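# Sort steel blanks into the tray using a magnet

## Task

Several round blanks lie on the mat, all painted the same grey; some are steel and some aluminium. Every steel blank must end up inside the tray and every aluminium blank must stay outside it. At the end the tray has to be upright and everything must be still, with no blank clinging to the magnet once it is switched off and nothing held in place only by the robot. Finally release and move the arm away.

## Robot and tools

Robot. One six-joint arm whose base sits on a mounting block at the scene origin, facing +x. The block may keep it roughly vertical or tilt it about halfway toward +y or -y; check the images. The tool is a magnet gripper: a 48 mm barrel with a flat steel face 85 mm beyond the tool's mounting face, weighing 0.73 kg. Behind it are a 75 mm spacer (10 mm thick) and a 75 mm plate (13.5 mm thick). A 22 mm thick block sticks out from the plate toward the gripper's -y axis, reaching 90 mm from centre and sweeping a 92 mm radius when the last joint turns; a cable stub rises from its back. All of these rotate with the gripper, so keep them clear of the tray and blanks.

Frames. The scene frame is fixed to the table: z = 0 is the table top, +z up, +x out in front of the base, +y to the left looking along +x. The face point is the centre of the magnet face; its z axis points out of the face, and the gripper's axes match it. Results report end_effector_position in metres and end_effector_quat_wxyz in the scene frame; the printed position can be slightly off at long reach, while camera images show the truth.

Magnet. Setting 1 turns it on, 0 off (anything above 0.01 counts as on). It is an absolute setting and persists. The piston takes about 0.1 s. It attracts only steel or iron, so it is the way to tell steel blanks from aluminium ones: an aluminium blank will not lift. Pull drops steeply with gap (half at 0.33 mm, a fifth at 1 mm, under 1 N at 10 mm), so rest the face flat on a blank, covering its centre, before lifting. Light steel parts can jump up from about 10 mm. Held parts resist sliding only by friction, so avoid strong tilts and fast moves while carrying. When off, a weak residual pull of about 0.3 N remains, enough to keep a steel part under 30 g stuck; check the blank has actually fallen. With the magnet on against fixed steel, the arm can be pinned until you switch off.

execute_actions(actions). actions is a list of chunks; each chunk is a table of 1 to 15 rows, each row one control step of 1/30 s; a short table repeats its final row for the remaining steps. A row holds 7 numbers: dx, dy, dz, rx, ry, rz, magnet, optionally followed by 6 stiffness scales (0 to 1, one per joint in Joint positions order, kept until changed). The six motion numbers are offsets, each in [-1, 1], where 1 equals 0.6 m or 180 degrees, measured in the face point's own axes from its pose at the start of that chunk (not from the previous row); rx, ry, rz together form a single rotation vector. A chunk's first offsets count from the pose in the latest result. Write every number literally in JSON; no expressions or repetition shorthand. An empty list sends nothing and just returns the current state and images.

move(target, speed, stop_force, blocking). target is one row like above: offsets from the pose in the latest result, in the face point's axes, plus the magnet value, which is applied at the start. The path is straight, 0.5 to 10 s long; speed is m/s from 0.002 to 0.5 (default 0.25), turning limited to twice that in rad/s. It does not avoid obstacles. stop_force (13 to 80 N) ends the path when the wrist sensor feels that much extra push along the motion; use it with very slow speeds for touching down, not on turning moves, and omit it when moving away from a surface. blocking=false returns after 0.5 s while the arm continues; then only wait or stop are accepted until it ends. The result adds a move: line (done, contact, off_target, moving, held, fault) and limits such as paced or held, plus distance to target.

wait(seconds), 0 to 10: let the scene run holding the last command. stop(): brake a running move. zoom_image(camera, region): camera is cam_high (672x504), cam_low (672x504) or cam_wrist (504x504); region is [x0, y0, x1, y1] in pixels from the top-left, at most 504 by 504. finished_scene(scene): pass the current scene number to end it; it cannot be reversed.

Result lines. magnet_out is 1 when the piston is at the face, magnet_back 1 when fully withdrawn. part_present is 1 when the magnet pulls on steel with at least about 36 N; it can't distinguish a part from steel furniture and reads 0 for a part held off-centre. Wrist force and torque are along the face point's axes, noisy (offset up to about 5.5 N, noise up to 3.4 N), saturating near 100 N; a surface push points back into the arm. Joint positions and velocities list six joints. Hand target is the pose at the drive's current joint targets. Off the commanded pose compares the measured pose with the last commanded row. pose unreachable, cause: and joint sent to its limit lines report clearance checks and joint-range clipping.

Cautions. Commands lag about 0.17 s and are clipped per step to 100 mm and 16 degrees from the measured pose; big moves may end short, so check the pose. The arm is stiff: pushing even slightly past a contact can trip a fault. A 150 N outside force or a joint torque at its limit (pan and lift 287, elbow 130, wrists 46.9 N m, load included) stops the arm for 10 s. Holding loads heats motors; at 85 °C the brakes engage. Loose objects may get nudged now and then. Never drop or knock anything off the table, avoid slams and hard presses, set blanks down gently, and finish with the magnet off and the arm lifted clear.

Each tool is called after "Request:" as a command line: name --argument value for each argument, lists and objects as JSON in quotes; but a table of rows of numbers goes row by row, as --pt "numbers of a row", without its own name.

## Session

Request:
execute_actions --actions '[]'

Scene clock: 0.00 s.
end_effector_position=(+0.6198, +0.3176, +0.2476) magnet_out=0 magnet_back=1 part_present=0 end_effector_quat_wxyz=(+0.038, +0.602, +0.797, +0.029) end_effector_velocity=(-0.000, +0.001, -0.000) end_effector_angular_velocity=(+0.000, -0.000, +0.001)
Joint positions: [-0.238 -1.57   2.238 -2.127 -0.776 -2.112]
Joint velocities: [ 0.001 -0.    -0.    -0.001  0.     0.   ]
Wrist force (N, on the end effector, along its own x y z axes, offset not removed): no reading
Wrist torque (N m, same axes, about the end effector's origin, offset not removed): no reading
Hand target: +0.620, +0.318, +0.248; +0.038, +0.602, +0.797, +0.029
Joint stiffness scale: [1. 1. 1. 1. 1. 1.]

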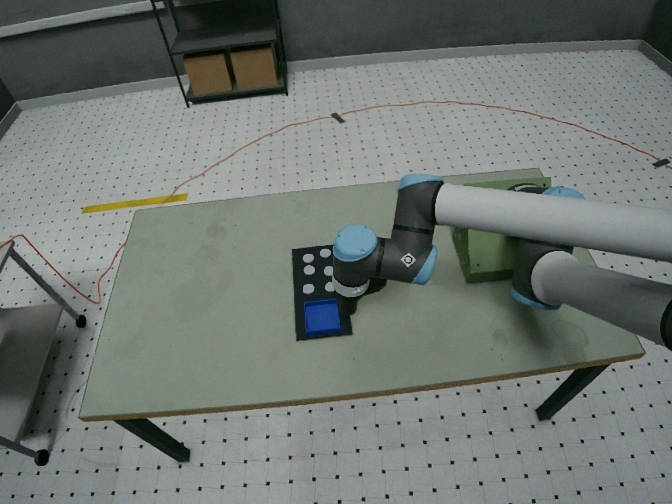

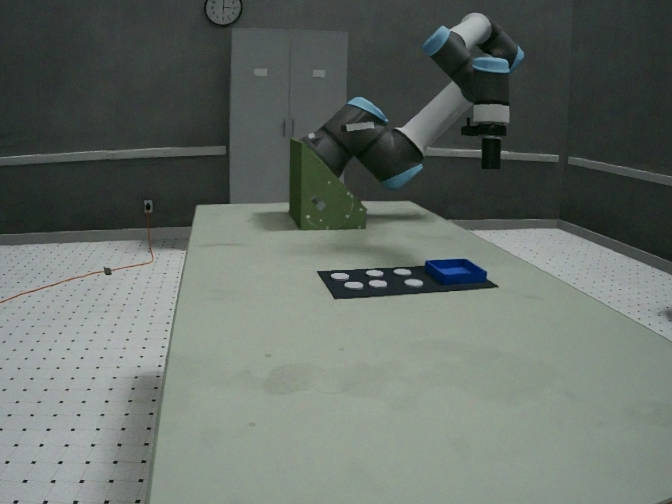

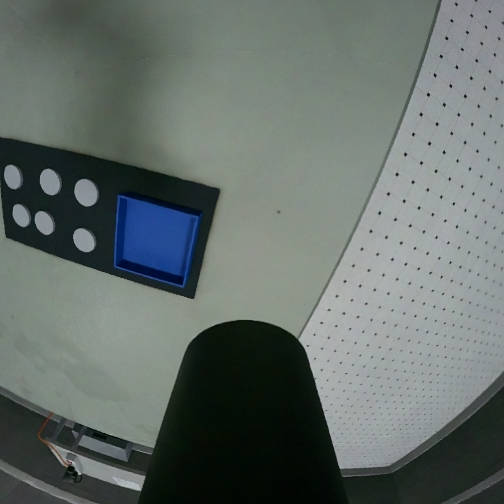

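Request:
zoom_image --camera "cam_high" --region '[260, 220, 420, 350]'

Request:
zoom_image --camera "cam_wrist" --region '[0, 120, 240, 320]'

Request:
zoom_image --camera "cam_low" --region '[300, 240, 510, 310]'

Region (260, 220, 420, 350) of cam_high's 672x504 image, scaled by 3.150, with more detail than that image has; it fills the top 410 rows of this view, and the rest is white.

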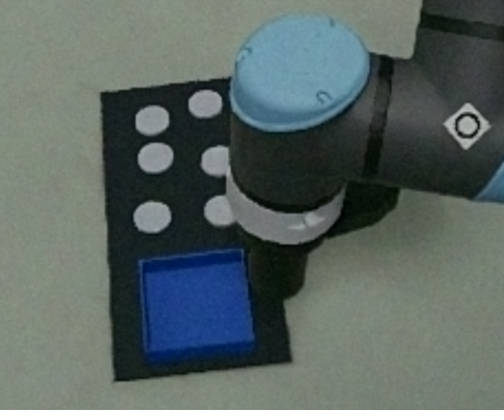

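Region (0, 120, 240, 320) of cam_wrist's 504x504 image, scaled by 2.100, with more detail than that image has.

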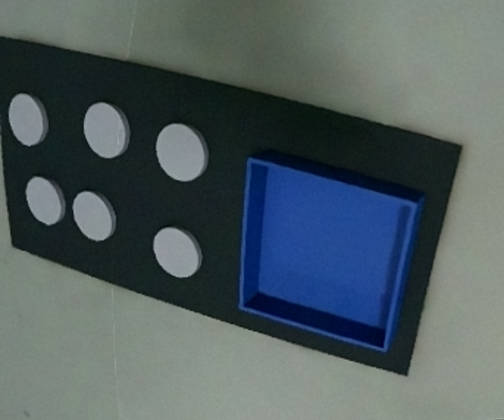

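Region (300, 240, 510, 310) of cam_low's 672x504 image, scaled by 2.400, with more detail than that image has.

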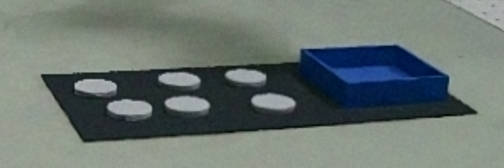

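Request:
move --target '[-0.348,0.004,0.01,0.0303,0.0041,0.088,0]' --speed 0.25

Scene clock: 30.40 s.
end_effector_position=(+0.6788, +0.1174, +0.2474) magnet_out=0 magnet_back=1 part_present=0 end_effector_quat_wxyz=(+0.000, +0.707, +0.707, +0.001) end_effector_velocity=(-0.000, +0.000, -0.001) end_effector_angular_velocity=(-0.000, +0.002, +0.001)
Joint positions: [-0.41  -1.269  2.137 -2.05  -0.857 -2.146]
Joint velocities: [ 0.002  0.001 -0.    -0.001 -0.     0.   ]
Wrist force (N, on the end effector, along its own x y z axes, offset not removed): [-0.1 0.2 1.7]
Wrist torque (N m, same axes, about the end effector's origin, offset not removed): [-0.12 0.29 0.34]
Hand target: +0.680, +0.118, +0.248; +0.000, +0.707, +0.707, +0.001
Off the commanded pose: 0.001 m, 0 deg.
Joint stiffness scale: [1. 1. 1. 1. 1. 1.]
move: done

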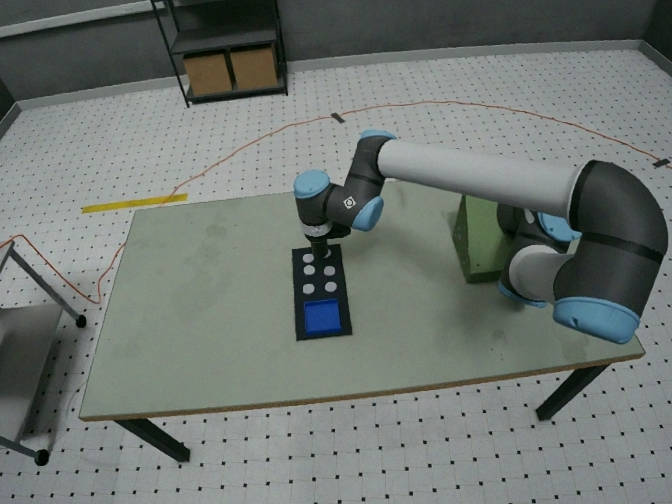

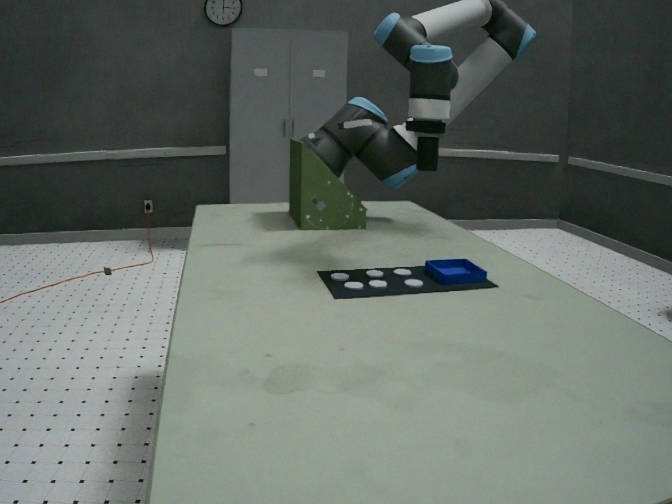

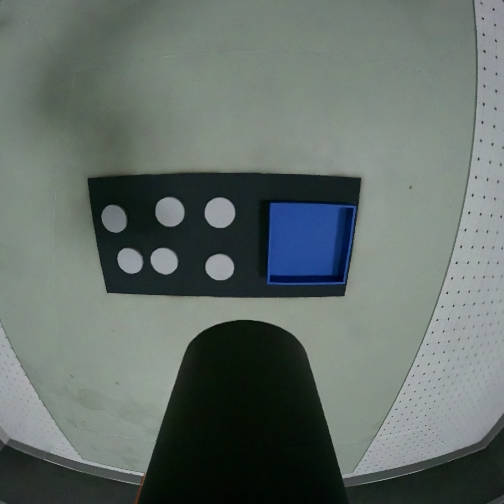

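Request:
move --target '[0.1333,0,0,0,0,0,0]' --speed 0.25

Scene clock: 38.30 s.
end_effector_position=(+0.6778, +0.1971, +0.2461) magnet_out=0 magnet_back=1 part_present=0 end_effector_quat_wxyz=(-0.000, +0.707, +0.707, +0.000) end_effector_velocity=(+0.000, -0.000, +0.001) end_effector_angular_velocity=(+0.000, -0.001, -0.002)
Joint positions: [-0.331 -1.353  2.129 -2.022 -0.831 -2.049]
Joint velocities: [-0.001  0.    -0.    -0.001  0.001  0.002]
Wrist force (N, on the end effector, along its own x y z axes, offset not removed): [0.1 1.2 -0.2]
Wrist torque (N m, same axes, about the end effector's origin, offset not removed): [0.01 0.28 0.38]
Hand target: +0.679, +0.197, +0.247; +0.000, +0.707, +0.707, +0.001
Off the commanded pose: 0.002 m, 0 deg.
Joint stiffness scale: [1. 1. 1. 1. 1. 1.]
move: done

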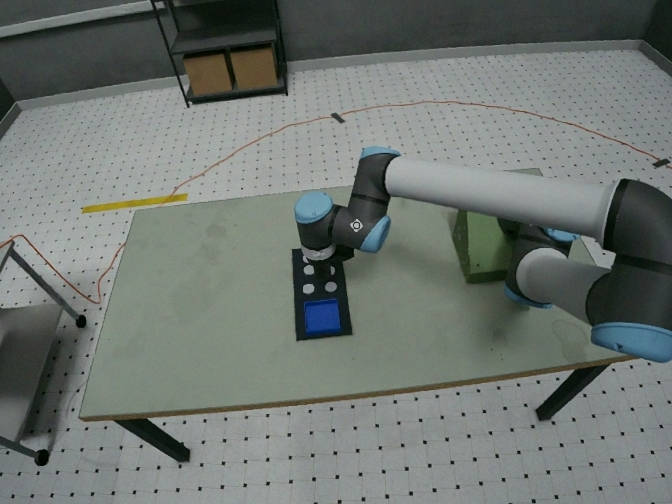

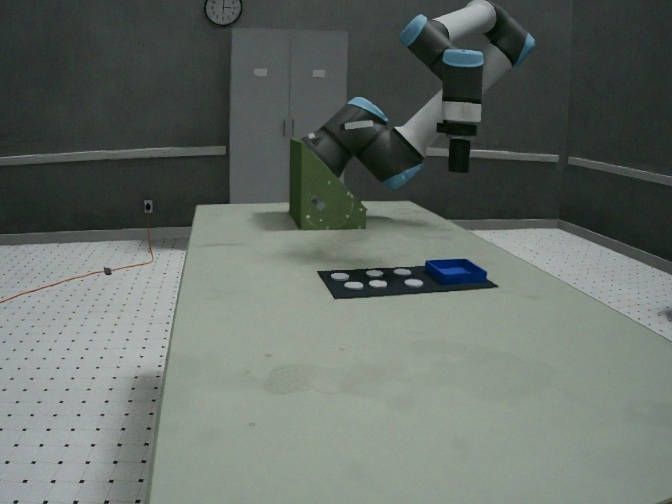

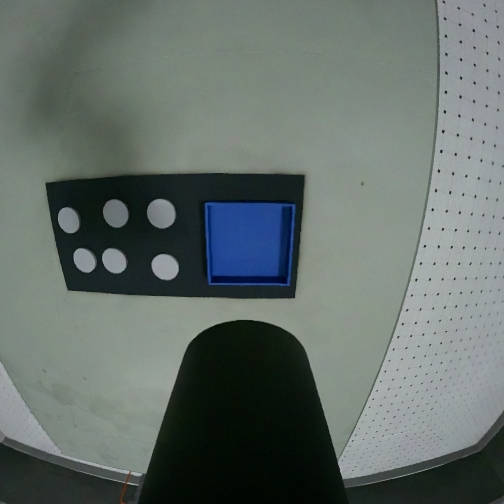

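Request:
move --target '[-0.197,-0.173,0.243,0,0,0,0]' --speed 0.3

Scene clock: 65.60 s.
end_effector_position=(+0.5742, +0.0794, +0.1002) magnet_out=0 magnet_back=1 part_present=0 end_effector_quat_wxyz=(-0.001, +0.707, +0.708, +0.000) end_effector_velocity=(+0.001, -0.001, +0.001) end_effector_angular_velocity=(-0.002, -0.005, +0.000)
Joint positions: [-0.357 -1.139  2.393 -2.477 -0.84  -2.084]
Joint velocities: [-0.002  0.001  0.    -0.007  0.     0.002]
Wrist force (N, on the end effector, along its own x y z axes, offset not removed): [-0.5 -1.0 1.0]
Wrist torque (N m, same axes, about the end effector's origin, offset not removed): [-0.29 0.19 0.28]
Hand target: +0.574, +0.079, +0.101; -0.000, +0.707, +0.707, +0.000
Off the commanded pose: 0.000 m, 0 deg.
Joint stiffness scale: [1. 1. 1. 1. 1. 1.]
move: done

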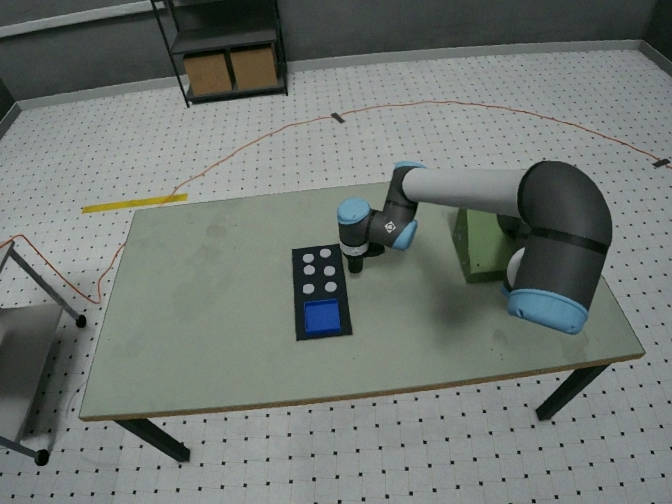

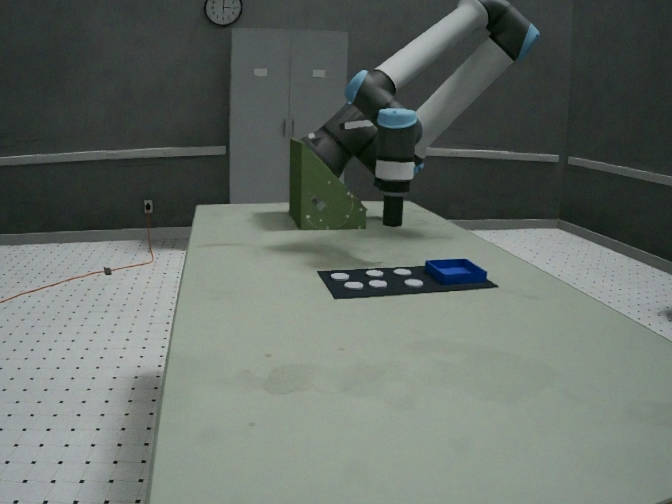

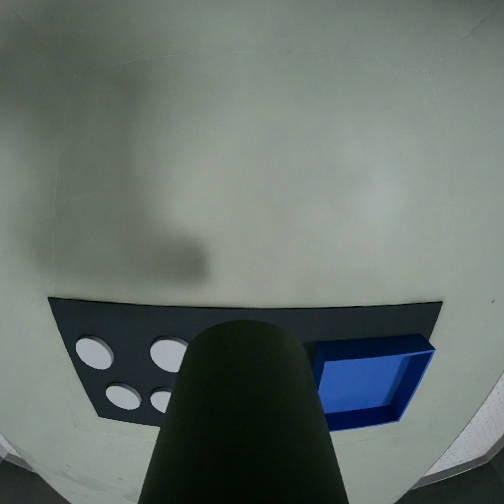

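Request:
move --target '[-0.004,0.108,0.075,0,0,0,0]' --speed 0.2

Request:
zoom_image --camera "cam_low" --region '[300, 200, 510, 310]'

Request:
zoom_image --camera "cam_high" --region '[260, 200, 420, 350]'

Scene clock: 101.00 s.
end_effector_position=(+0.6368, +0.0764, +0.0544) magnet_out=0 magnet_back=1 part_present=0 end_effector_quat_wxyz=(-0.002, +0.707, +0.707, -0.001) end_effector_velocity=(+0.001, -0.000, +0.000) end_effector_angular_velocity=(-0.001, -0.002, -0.001)
Joint positions: [-0.271 -1.006  2.277 -2.564 -0.815 -1.974]
Joint velocities: [-0.     0.    -0.    -0.003  0.     0.003]
Wrist force (N, on the end effector, along its own x y z axes, offset not removed): [-1.2 -0.5 -1.3]
Wrist torque (N m, same axes, about the end effector's origin, offset not removed): [-0.21 0.28 0.23]
Hand target: +0.639, +0.077, +0.055; -0.001, +0.707, +0.708, +0.000
Off the commanded pose: 0.002 m, 0 deg.
Joint stiffness scale: [1. 1. 1. 1. 1. 1.]
move: done

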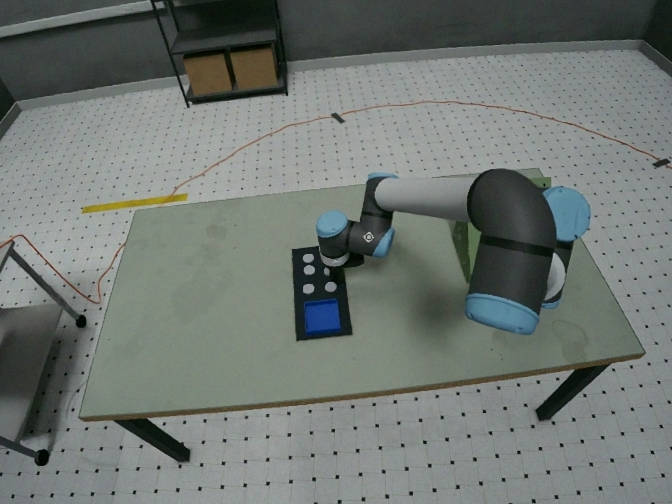

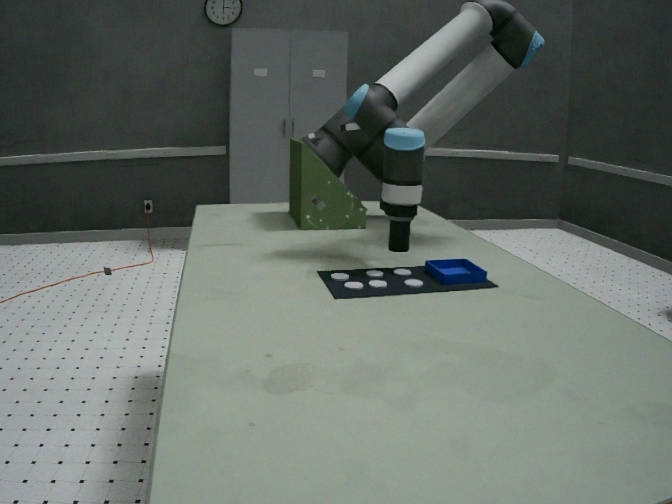

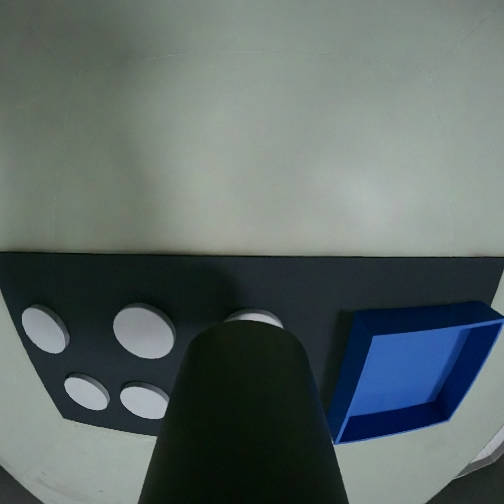

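Region (300, 200, 510, 310) of cam_low's 672x504 image, scaled by 2.400, with more detail than that image has; it fills the top 264 rows of this view, and the rest is white.

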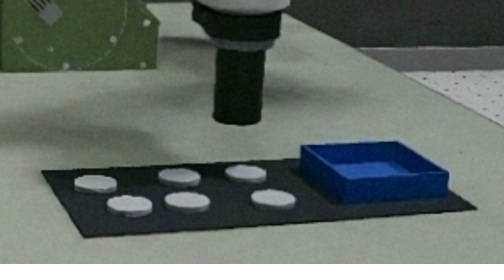

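Region (260, 200, 420, 350) of cam_high's 672x504 image, scaled by 3.150, with more detail than that image has; it fills the top 472 rows of this view, and the rest is white.

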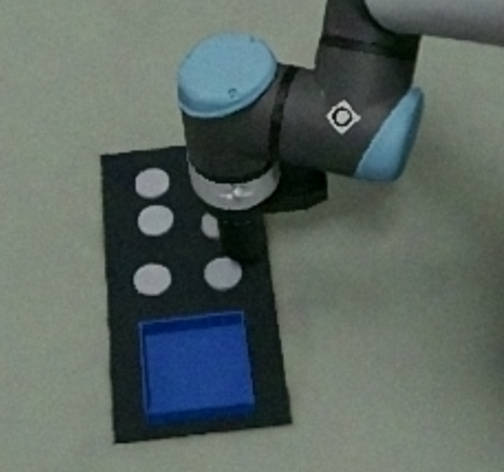

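Request:
zoom_image --camera "cam_wrist" --region '[0, 240, 360, 460]'

Region (0, 240, 360, 460) of cam_wrist's 504x504 image, scaled by 1.400, with more detail than that image has.

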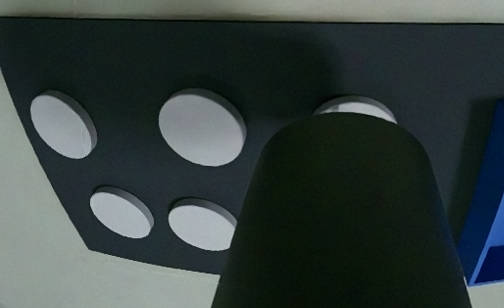

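Request:
move --target '[0.0055,0.0237,0.04,0,0,0,0]' --speed 0.1

Request:
zoom_image --camera "cam_wrist" --region '[130, 240, 370, 400]'

Request:
zoom_image --camera "cam_low" --region '[340, 220, 460, 300]'

Scene clock: 129.40 s.
end_effector_position=(+0.6486, +0.0789, +0.0297) magnet_out=0 magnet_back=1 part_present=0 end_effector_quat_wxyz=(-0.003, +0.708, +0.706, -0.002) end_effector_velocity=(+0.002, -0.000, +0.001) end_effector_angular_velocity=(-0.001, -0.004, -0.000)
Joint positions: [-0.235 -0.96   2.251 -2.613 -0.807 -1.926]
Joint velocities: [-0.001 -0.    -0.001 -0.004 -0.     0.004]
Wrist force (N, on the end effector, along its own x y z axes, offset not removed): [1.4 0.3 -1.2]
Wrist torque (N m, same axes, about the end effector's origin, offset not removed): [-0.08 0.04 0.37]
Hand target: +0.651, +0.080, +0.030; -0.002, +0.707, +0.707, -0.001
Off the commanded pose: 0.002 m, 0 deg.
Joint stiffness scale: [1. 1. 1. 1. 1. 1.]
move: done

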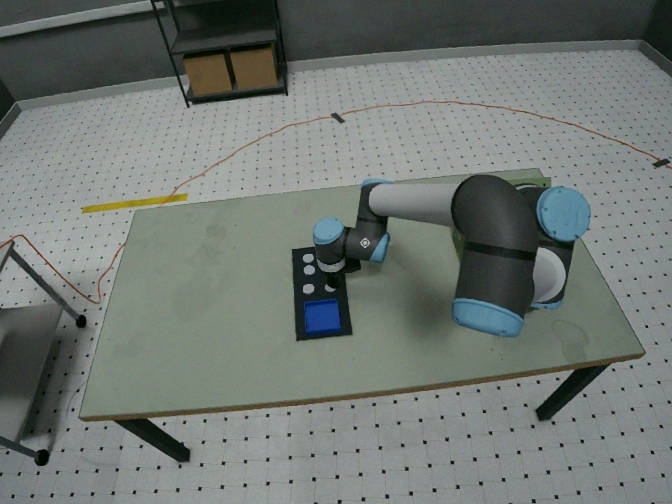

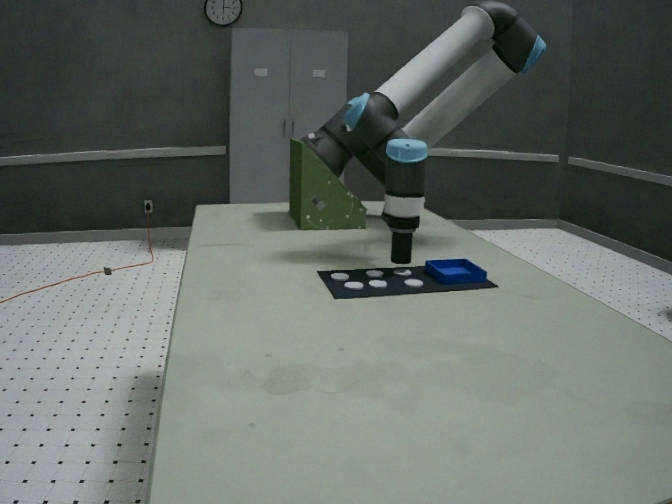

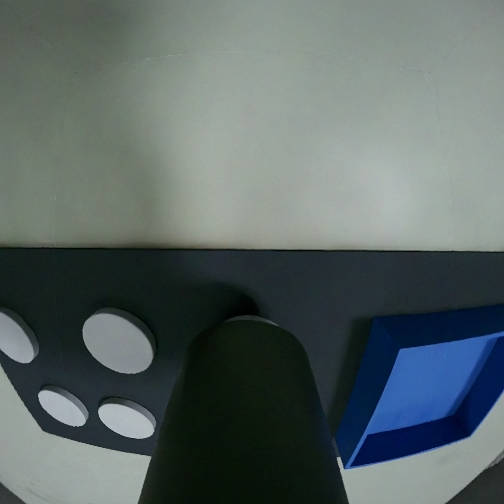

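Region (130, 240, 370, 400) of cam_wrist's 504x504 image, scaled by 2.100, with more detail than that image has.

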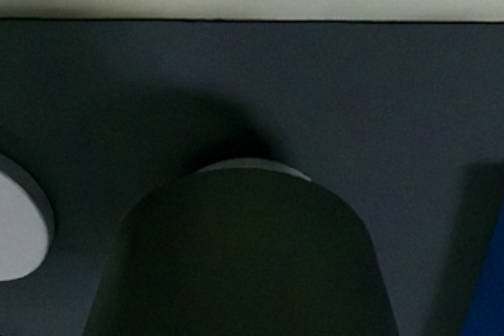

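Region (340, 220, 460, 300) of cam_low's 672x504 image, scaled by 4.200, with more detail than that image has.

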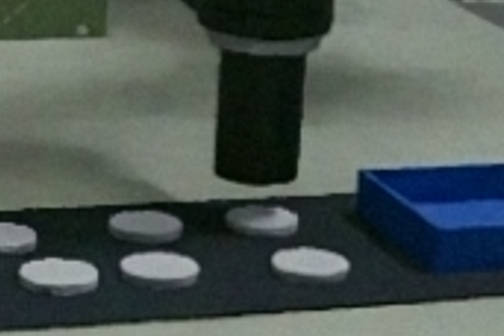

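Request:
move --target '[0.0015,0.013,0.022,0,0,0,0]' --speed 0.05

Request:
move --target '[0,0,0.025,0,0,0,0]' --speed 0.006 --stop_force 13

Scene clock: 156.23 s.
end_effector_position=(+0.6540, +0.0790, +0.0162) magnet_out=0 magnet_back=1 part_present=0 end_effector_quat_wxyz=(-0.004, +0.709, +0.705, -0.003) end_effector_velocity=(+0.004, +0.001, +0.001) end_effector_angular_velocity=(-0.002, -0.006, +0.003)
Joint positions: [-0.218 -0.935  2.237 -2.638 -0.804 -1.903]
Joint velocities: [ 0.002 -0.    -0.004 -0.007  0.     0.006]
Wrist force (N, on the end effector, along its own x y z axes, offset not removed): [-0.9 -0.2 0.6]
Wrist torque (N m, same axes, about the end effector's origin, offset not removed): [-0.21 0.35 0.34]
Hand target: +0.656, +0.080, +0.016; -0.003, +0.708, +0.706, -0.002
Off the commanded pose: 0.002 m, 0 deg.
Joint stiffness scale: [1. 1. 1. 1. 1. 1.]
move: done

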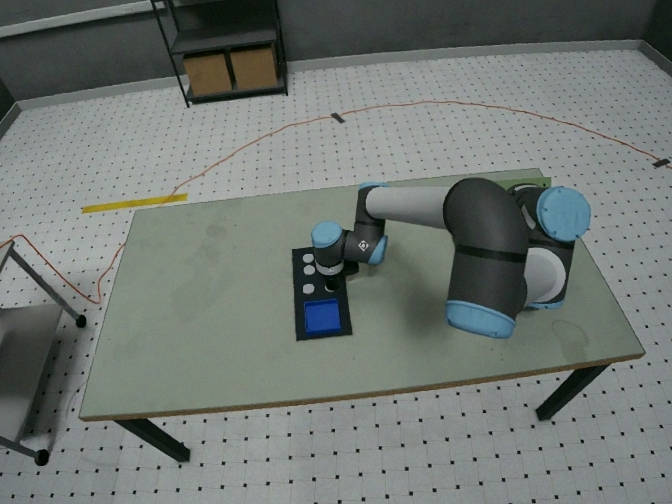

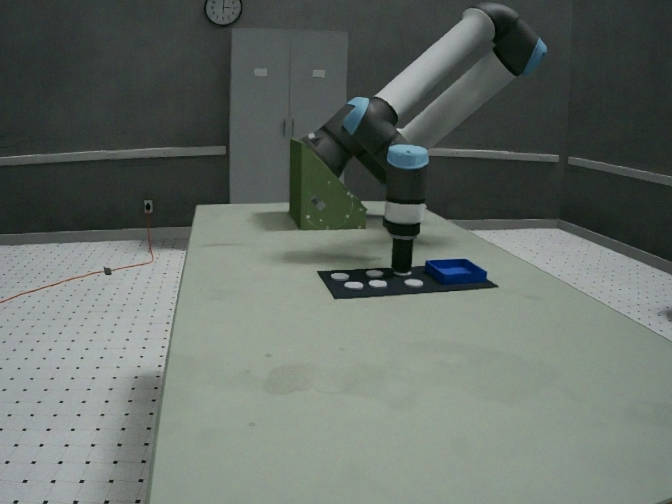

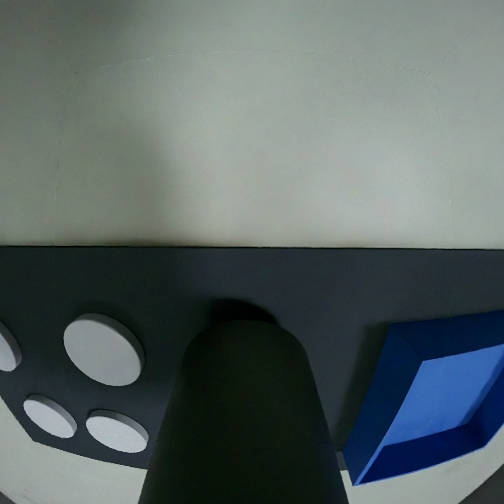

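Scene clock: 158.83 s.
end_effector_position=(+0.6560, +0.0780, +0.0087) magnet_out=0 magnet_back=1 part_present=0 end_effector_quat_wxyz=(+0.000, +0.709, +0.705, -0.001) end_effector_velocity=(+0.000, -0.000, +0.001) end_effector_angular_velocity=(-0.000, -0.001, +0.000)
Joint positions: [-0.21  -0.92   2.236 -2.671 -0.802 -1.884]
Joint velocities: [-0.001 -0.    -0.    -0.001  0.    -0.   ]
Wrist force (N, on the end effector, along its own x y z axes, offset not removed): [-1.5 -2.4 -7.7]
Wrist torque (N m, same axes, about the end effector's origin, offset not removed): [-0.45 0.44 0.35]
Hand target: +0.656, +0.078, +0.009; -0.000, +0.709, +0.705, -0.002
Off the commanded pose: 0.008 m, 1 deg.
Joint stiffness scale: [1. 1. 1. 1. 1. 1.]
move: contact

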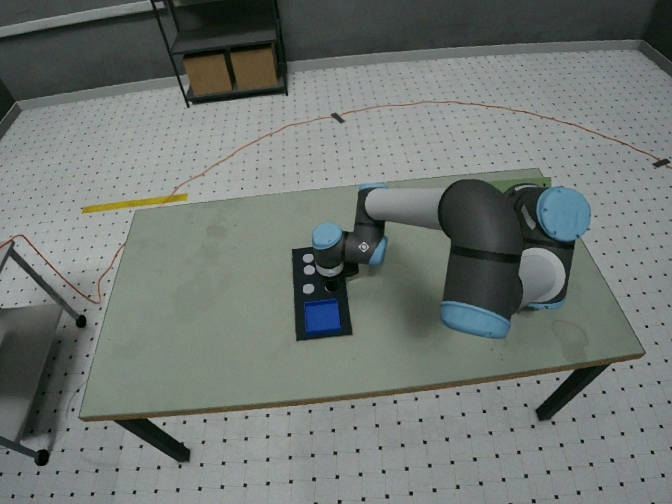

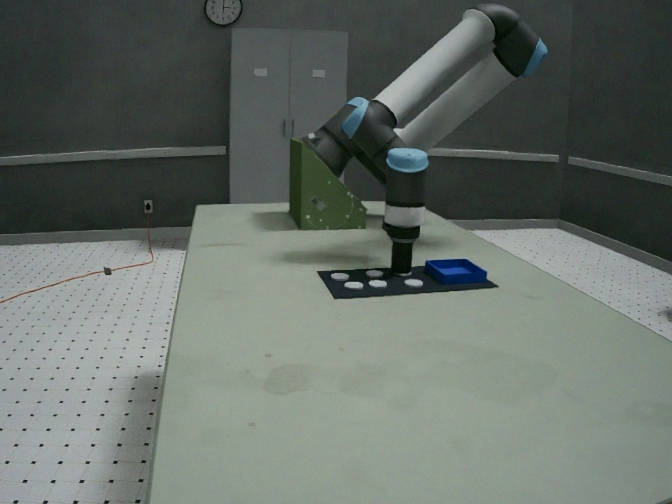

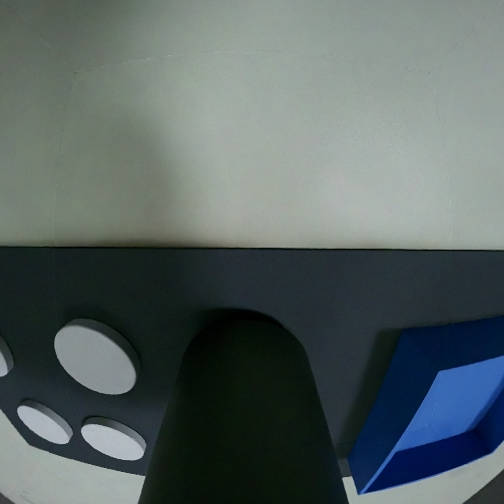

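Contact at z≈0.0087. Magnet on.

Request:
execute_actions --actions '[[[0,0,0,0,0,0,1]]]'

Scene clock: 160.83 s.
end_effector_position=(+0.6560, +0.0780, +0.0088) magnet_out=1 magnet_back=0 part_present=1 end_effector_quat_wxyz=(+0.000, +0.709, +0.705, -0.001) end_effector_velocity=(-0.000, +0.000, -0.000) end_effector_angular_velocity=(+0.001, -0.000, -0.000)
Joint positions: [-0.21  -0.92   2.236 -2.671 -0.802 -1.884]
Joint velocities: [ 0.     0.     0.    -0.     0.001 -0.   ]
Wrist force (N, on the end effector, along its own x y z axes, offset not removed): [-2.4 -0.1 -1.0]
Wrist torque (N m, same axes, about the end effector's origin, offset not removed): [-0.22 0.47 0.30]
Hand target: +0.656, +0.078, +0.009; +0.000, +0.709, +0.705, -0.001
Off the commanded pose: 0.000 m, 0 deg.
Joint stiffness scale: [1. 1. 1. 1. 1. 1.]

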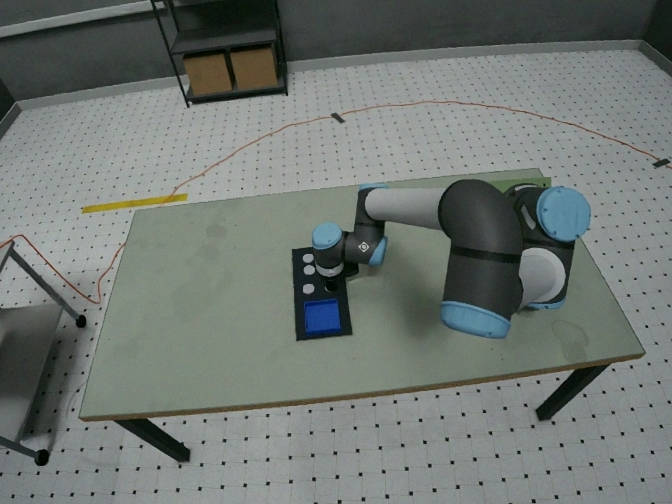

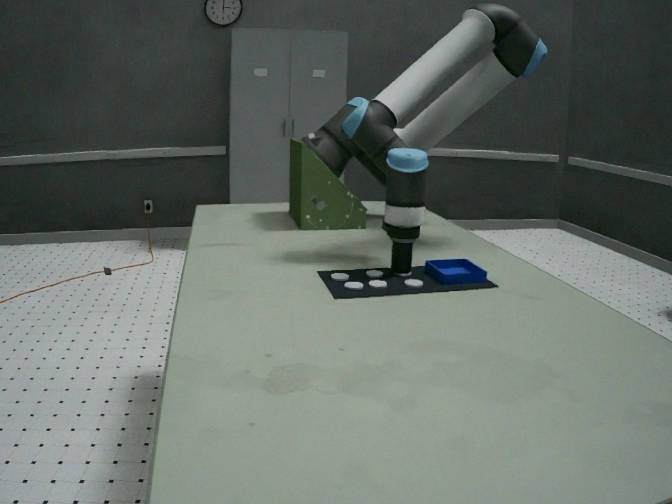

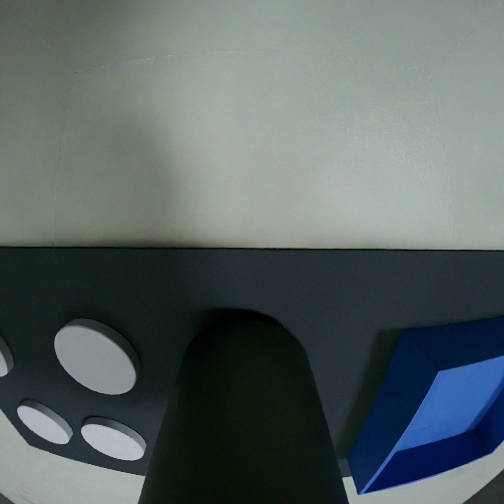

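Request:
move --target '[0,0,-0.1,0,0,0,1]' --speed 0.15

Request:
move --target '[0.198,0.07,-0.02,0,0,0,1]' --speed 0.2

Scene clock: 166.33 s.
end_effector_position=(+0.6577, +0.0786, +0.0696) magnet_out=1 magnet_back=0 part_present=1 end_effector_quat_wxyz=(+0.001, +0.709, +0.706, -0.000) end_effector_velocity=(-0.001, +0.001, -0.001) end_effector_angular_velocity=(+0.000, +0.004, +0.002)
Joint positions: [-0.276 -1.017  2.24  -2.521 -0.816 -1.971]
Joint velocities: [ 0.002 -0.    -0.     0.003 -0.001 -0.002]
Wrist force (N, on the end effector, along its own x y z axes, offset not removed): [0.2 -0.7 -0.7]
Wrist torque (N m, same axes, about the end effector's origin, offset not removed): [-0.16 0.23 0.33]
Hand target: +0.656, +0.078, +0.069; +0.000, +0.709, +0.705, -0.001
Off the commanded pose: 0.002 m, 0 deg.
Joint stiffness scale: [1. 1. 1. 1. 1. 1.]
move: done

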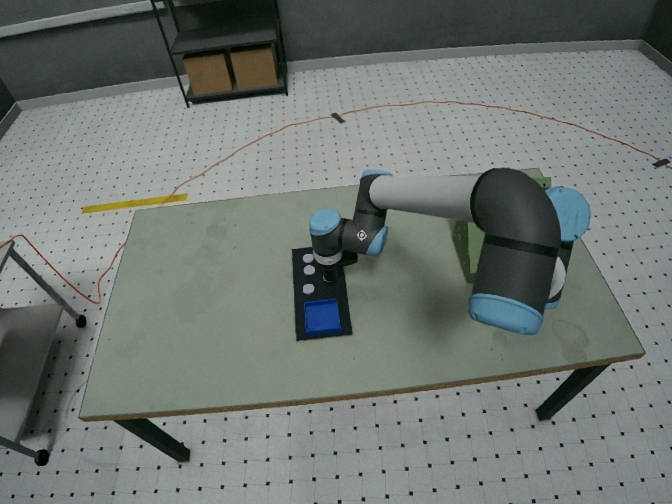

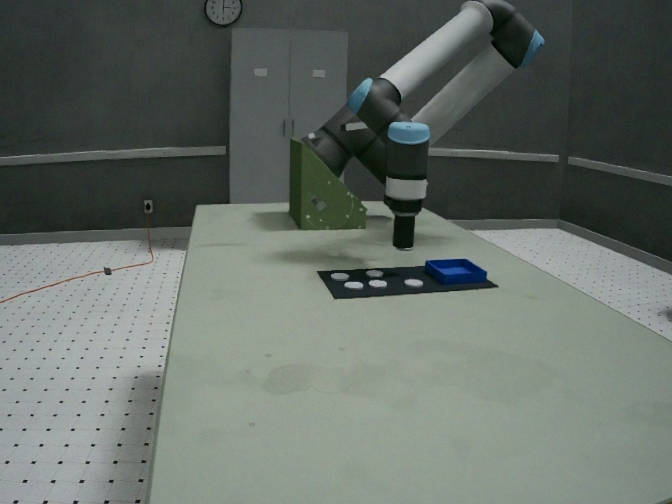

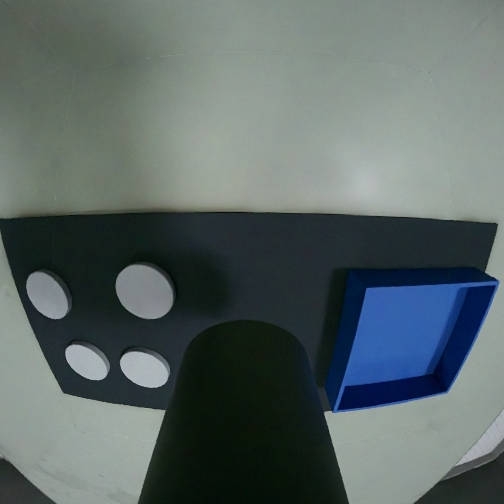

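Scene clock: 167.47 s.
end_effector_position=(+0.6984, +0.1980, +0.0807) magnet_out=1 magnet_back=0 part_present=1 end_effector_quat_wxyz=(+0.001, +0.707, +0.707, -0.001) end_effector_velocity=(-0.003, -0.006, -0.007) end_effector_angular_velocity=(+0.004, +0.014, -0.027)
Joint positions: [-0.149 -1.127  2.155 -2.446 -0.791 -1.803]
Joint velocities: [ 0.     0.013 -0.     0.008  0.     0.013]
Wrist force (N, on the end effector, along its own x y z axes, offset not removed): [1.4 -2.3 0.7]
Wrist torque (N m, same axes, about the end effector's origin, offset not removed): [-0.48 0.14 0.28]
Hand target: +0.700, +0.197, +0.081; +0.001, +0.709, +0.706, -0.000
Off the commanded pose: 0.002 m, 0 deg.
Joint stiffness scale: [1. 1. 1. 1. 1. 1.]
move: done

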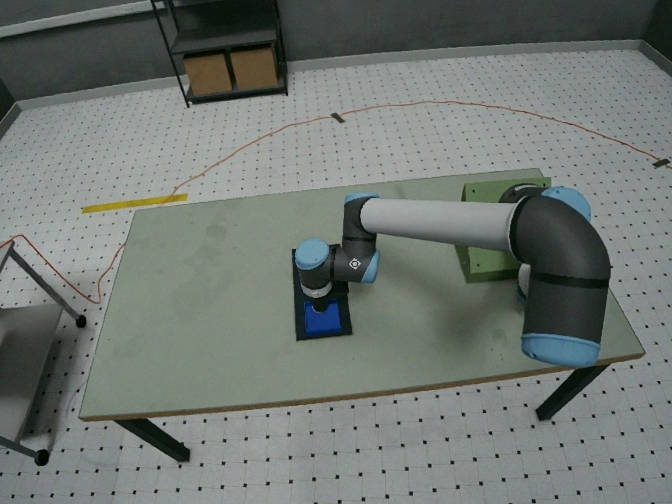

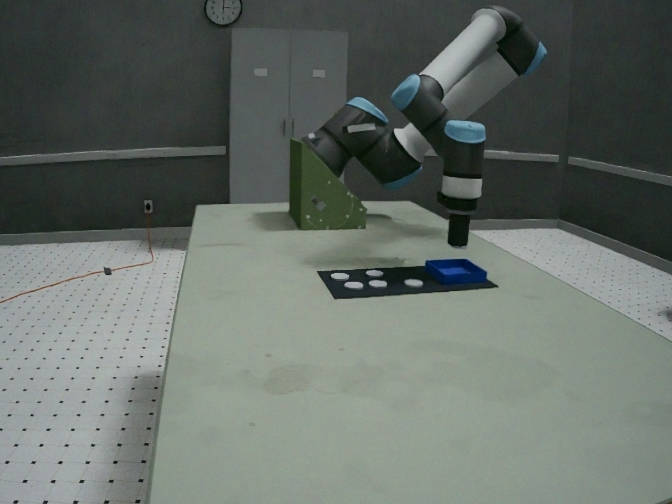

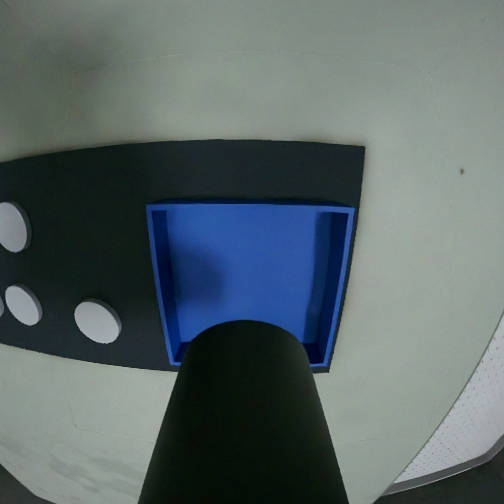

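Request:
zoom_image --camera "cam_wrist" --region '[130, 180, 380, 390]'

Request:
zoom_image --camera "cam_low" --region '[400, 220, 510, 300]'

Region (130, 180, 380, 390) of cam_wrist's 504x504 image, scaled by 2.016, with more detail than that image has; it fills the top 423 rows of this view, and the rest is white.

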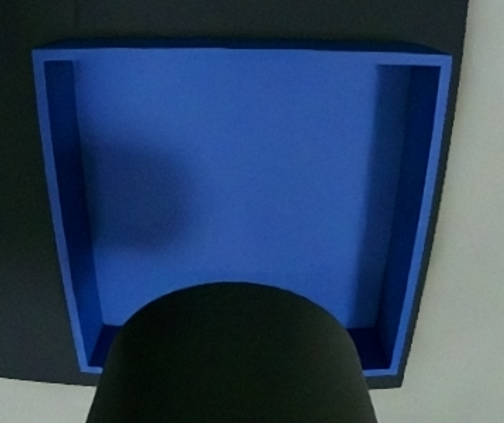

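Region (400, 220, 510, 300) of cam_low's 672x504 image, scaled by 4.582, with more detail than that image has; it fills the top 367 rows of this view, and the rest is white.

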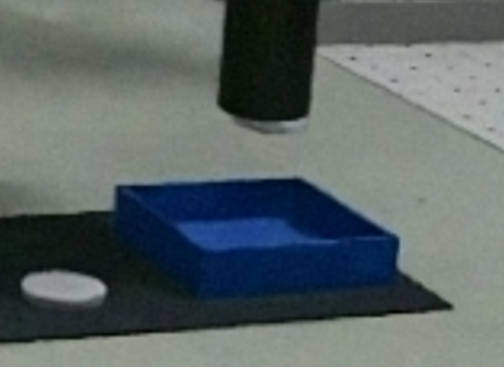

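Request:
move --target '[-0.038,-0.049,0.07,0,0,0,1]' --speed 0.1

Request:
zoom_image --camera "cam_wrist" --region '[100, 200, 400, 400]'

Scene clock: 185.00 s.
end_effector_position=(+0.6696, +0.1738, +0.0390) magnet_out=1 magnet_back=0 part_present=1 end_effector_quat_wxyz=(+0.001, +0.708, +0.706, -0.002) end_effector_velocity=(+0.003, +0.002, +0.001) end_effector_angular_velocity=(-0.002, -0.013, +0.011)
Joint positions: [-0.136 -1.068  2.215 -2.575 -0.79  -1.785]
Joint velocities: [ 0.002 -0.001  0.    -0.019  0.001  0.005]
Wrist force (N, on the end effector, along its own x y z axes, offset not removed): [0.5 0.1 -1.7]
Wrist torque (N m, same axes, about the end effector's origin, offset not removed): [-0.19 0.23 0.26]
Hand target: +0.669, +0.175, +0.039; +0.001, +0.707, +0.707, -0.001
Off the commanded pose: 0.001 m, 0 deg.
Joint stiffness scale: [1. 1. 1. 1. 1. 1.]
move: done

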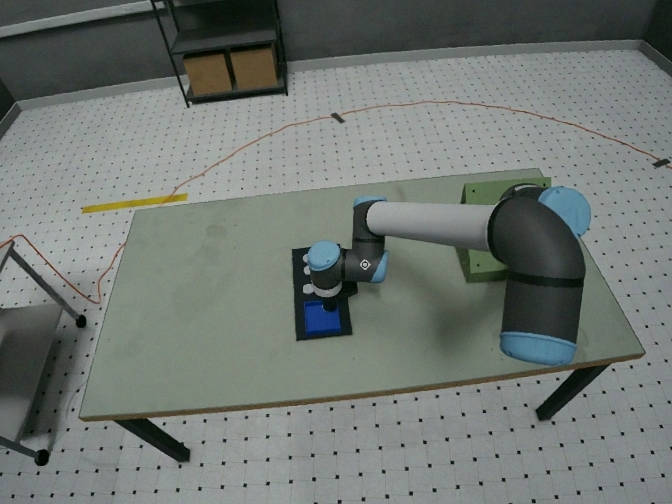

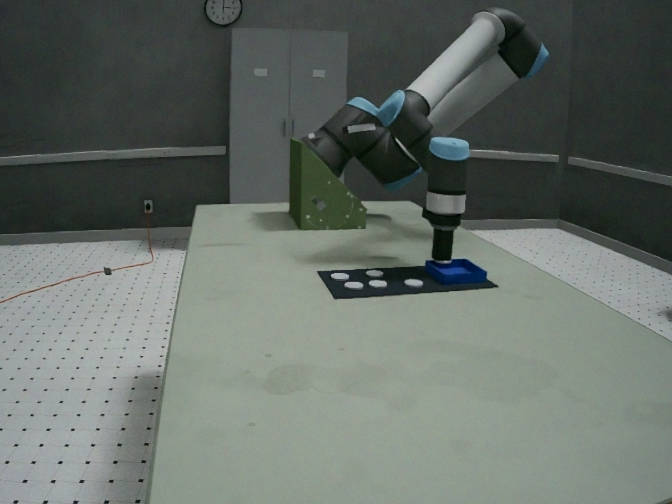

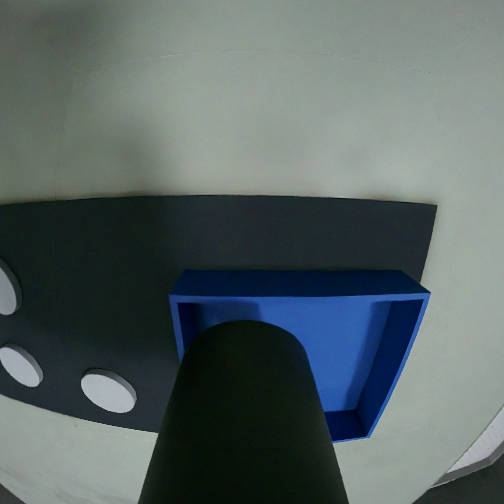

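Region (100, 200, 400, 400) of cam_wrist's 504x504 image, scaled by 1.680, with more detail than that image has.

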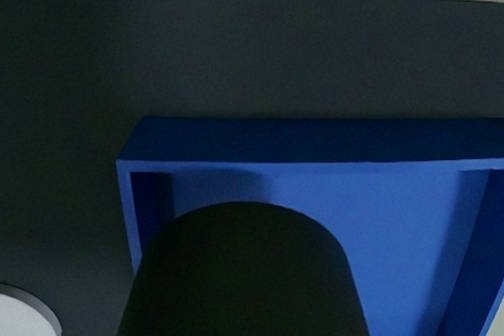

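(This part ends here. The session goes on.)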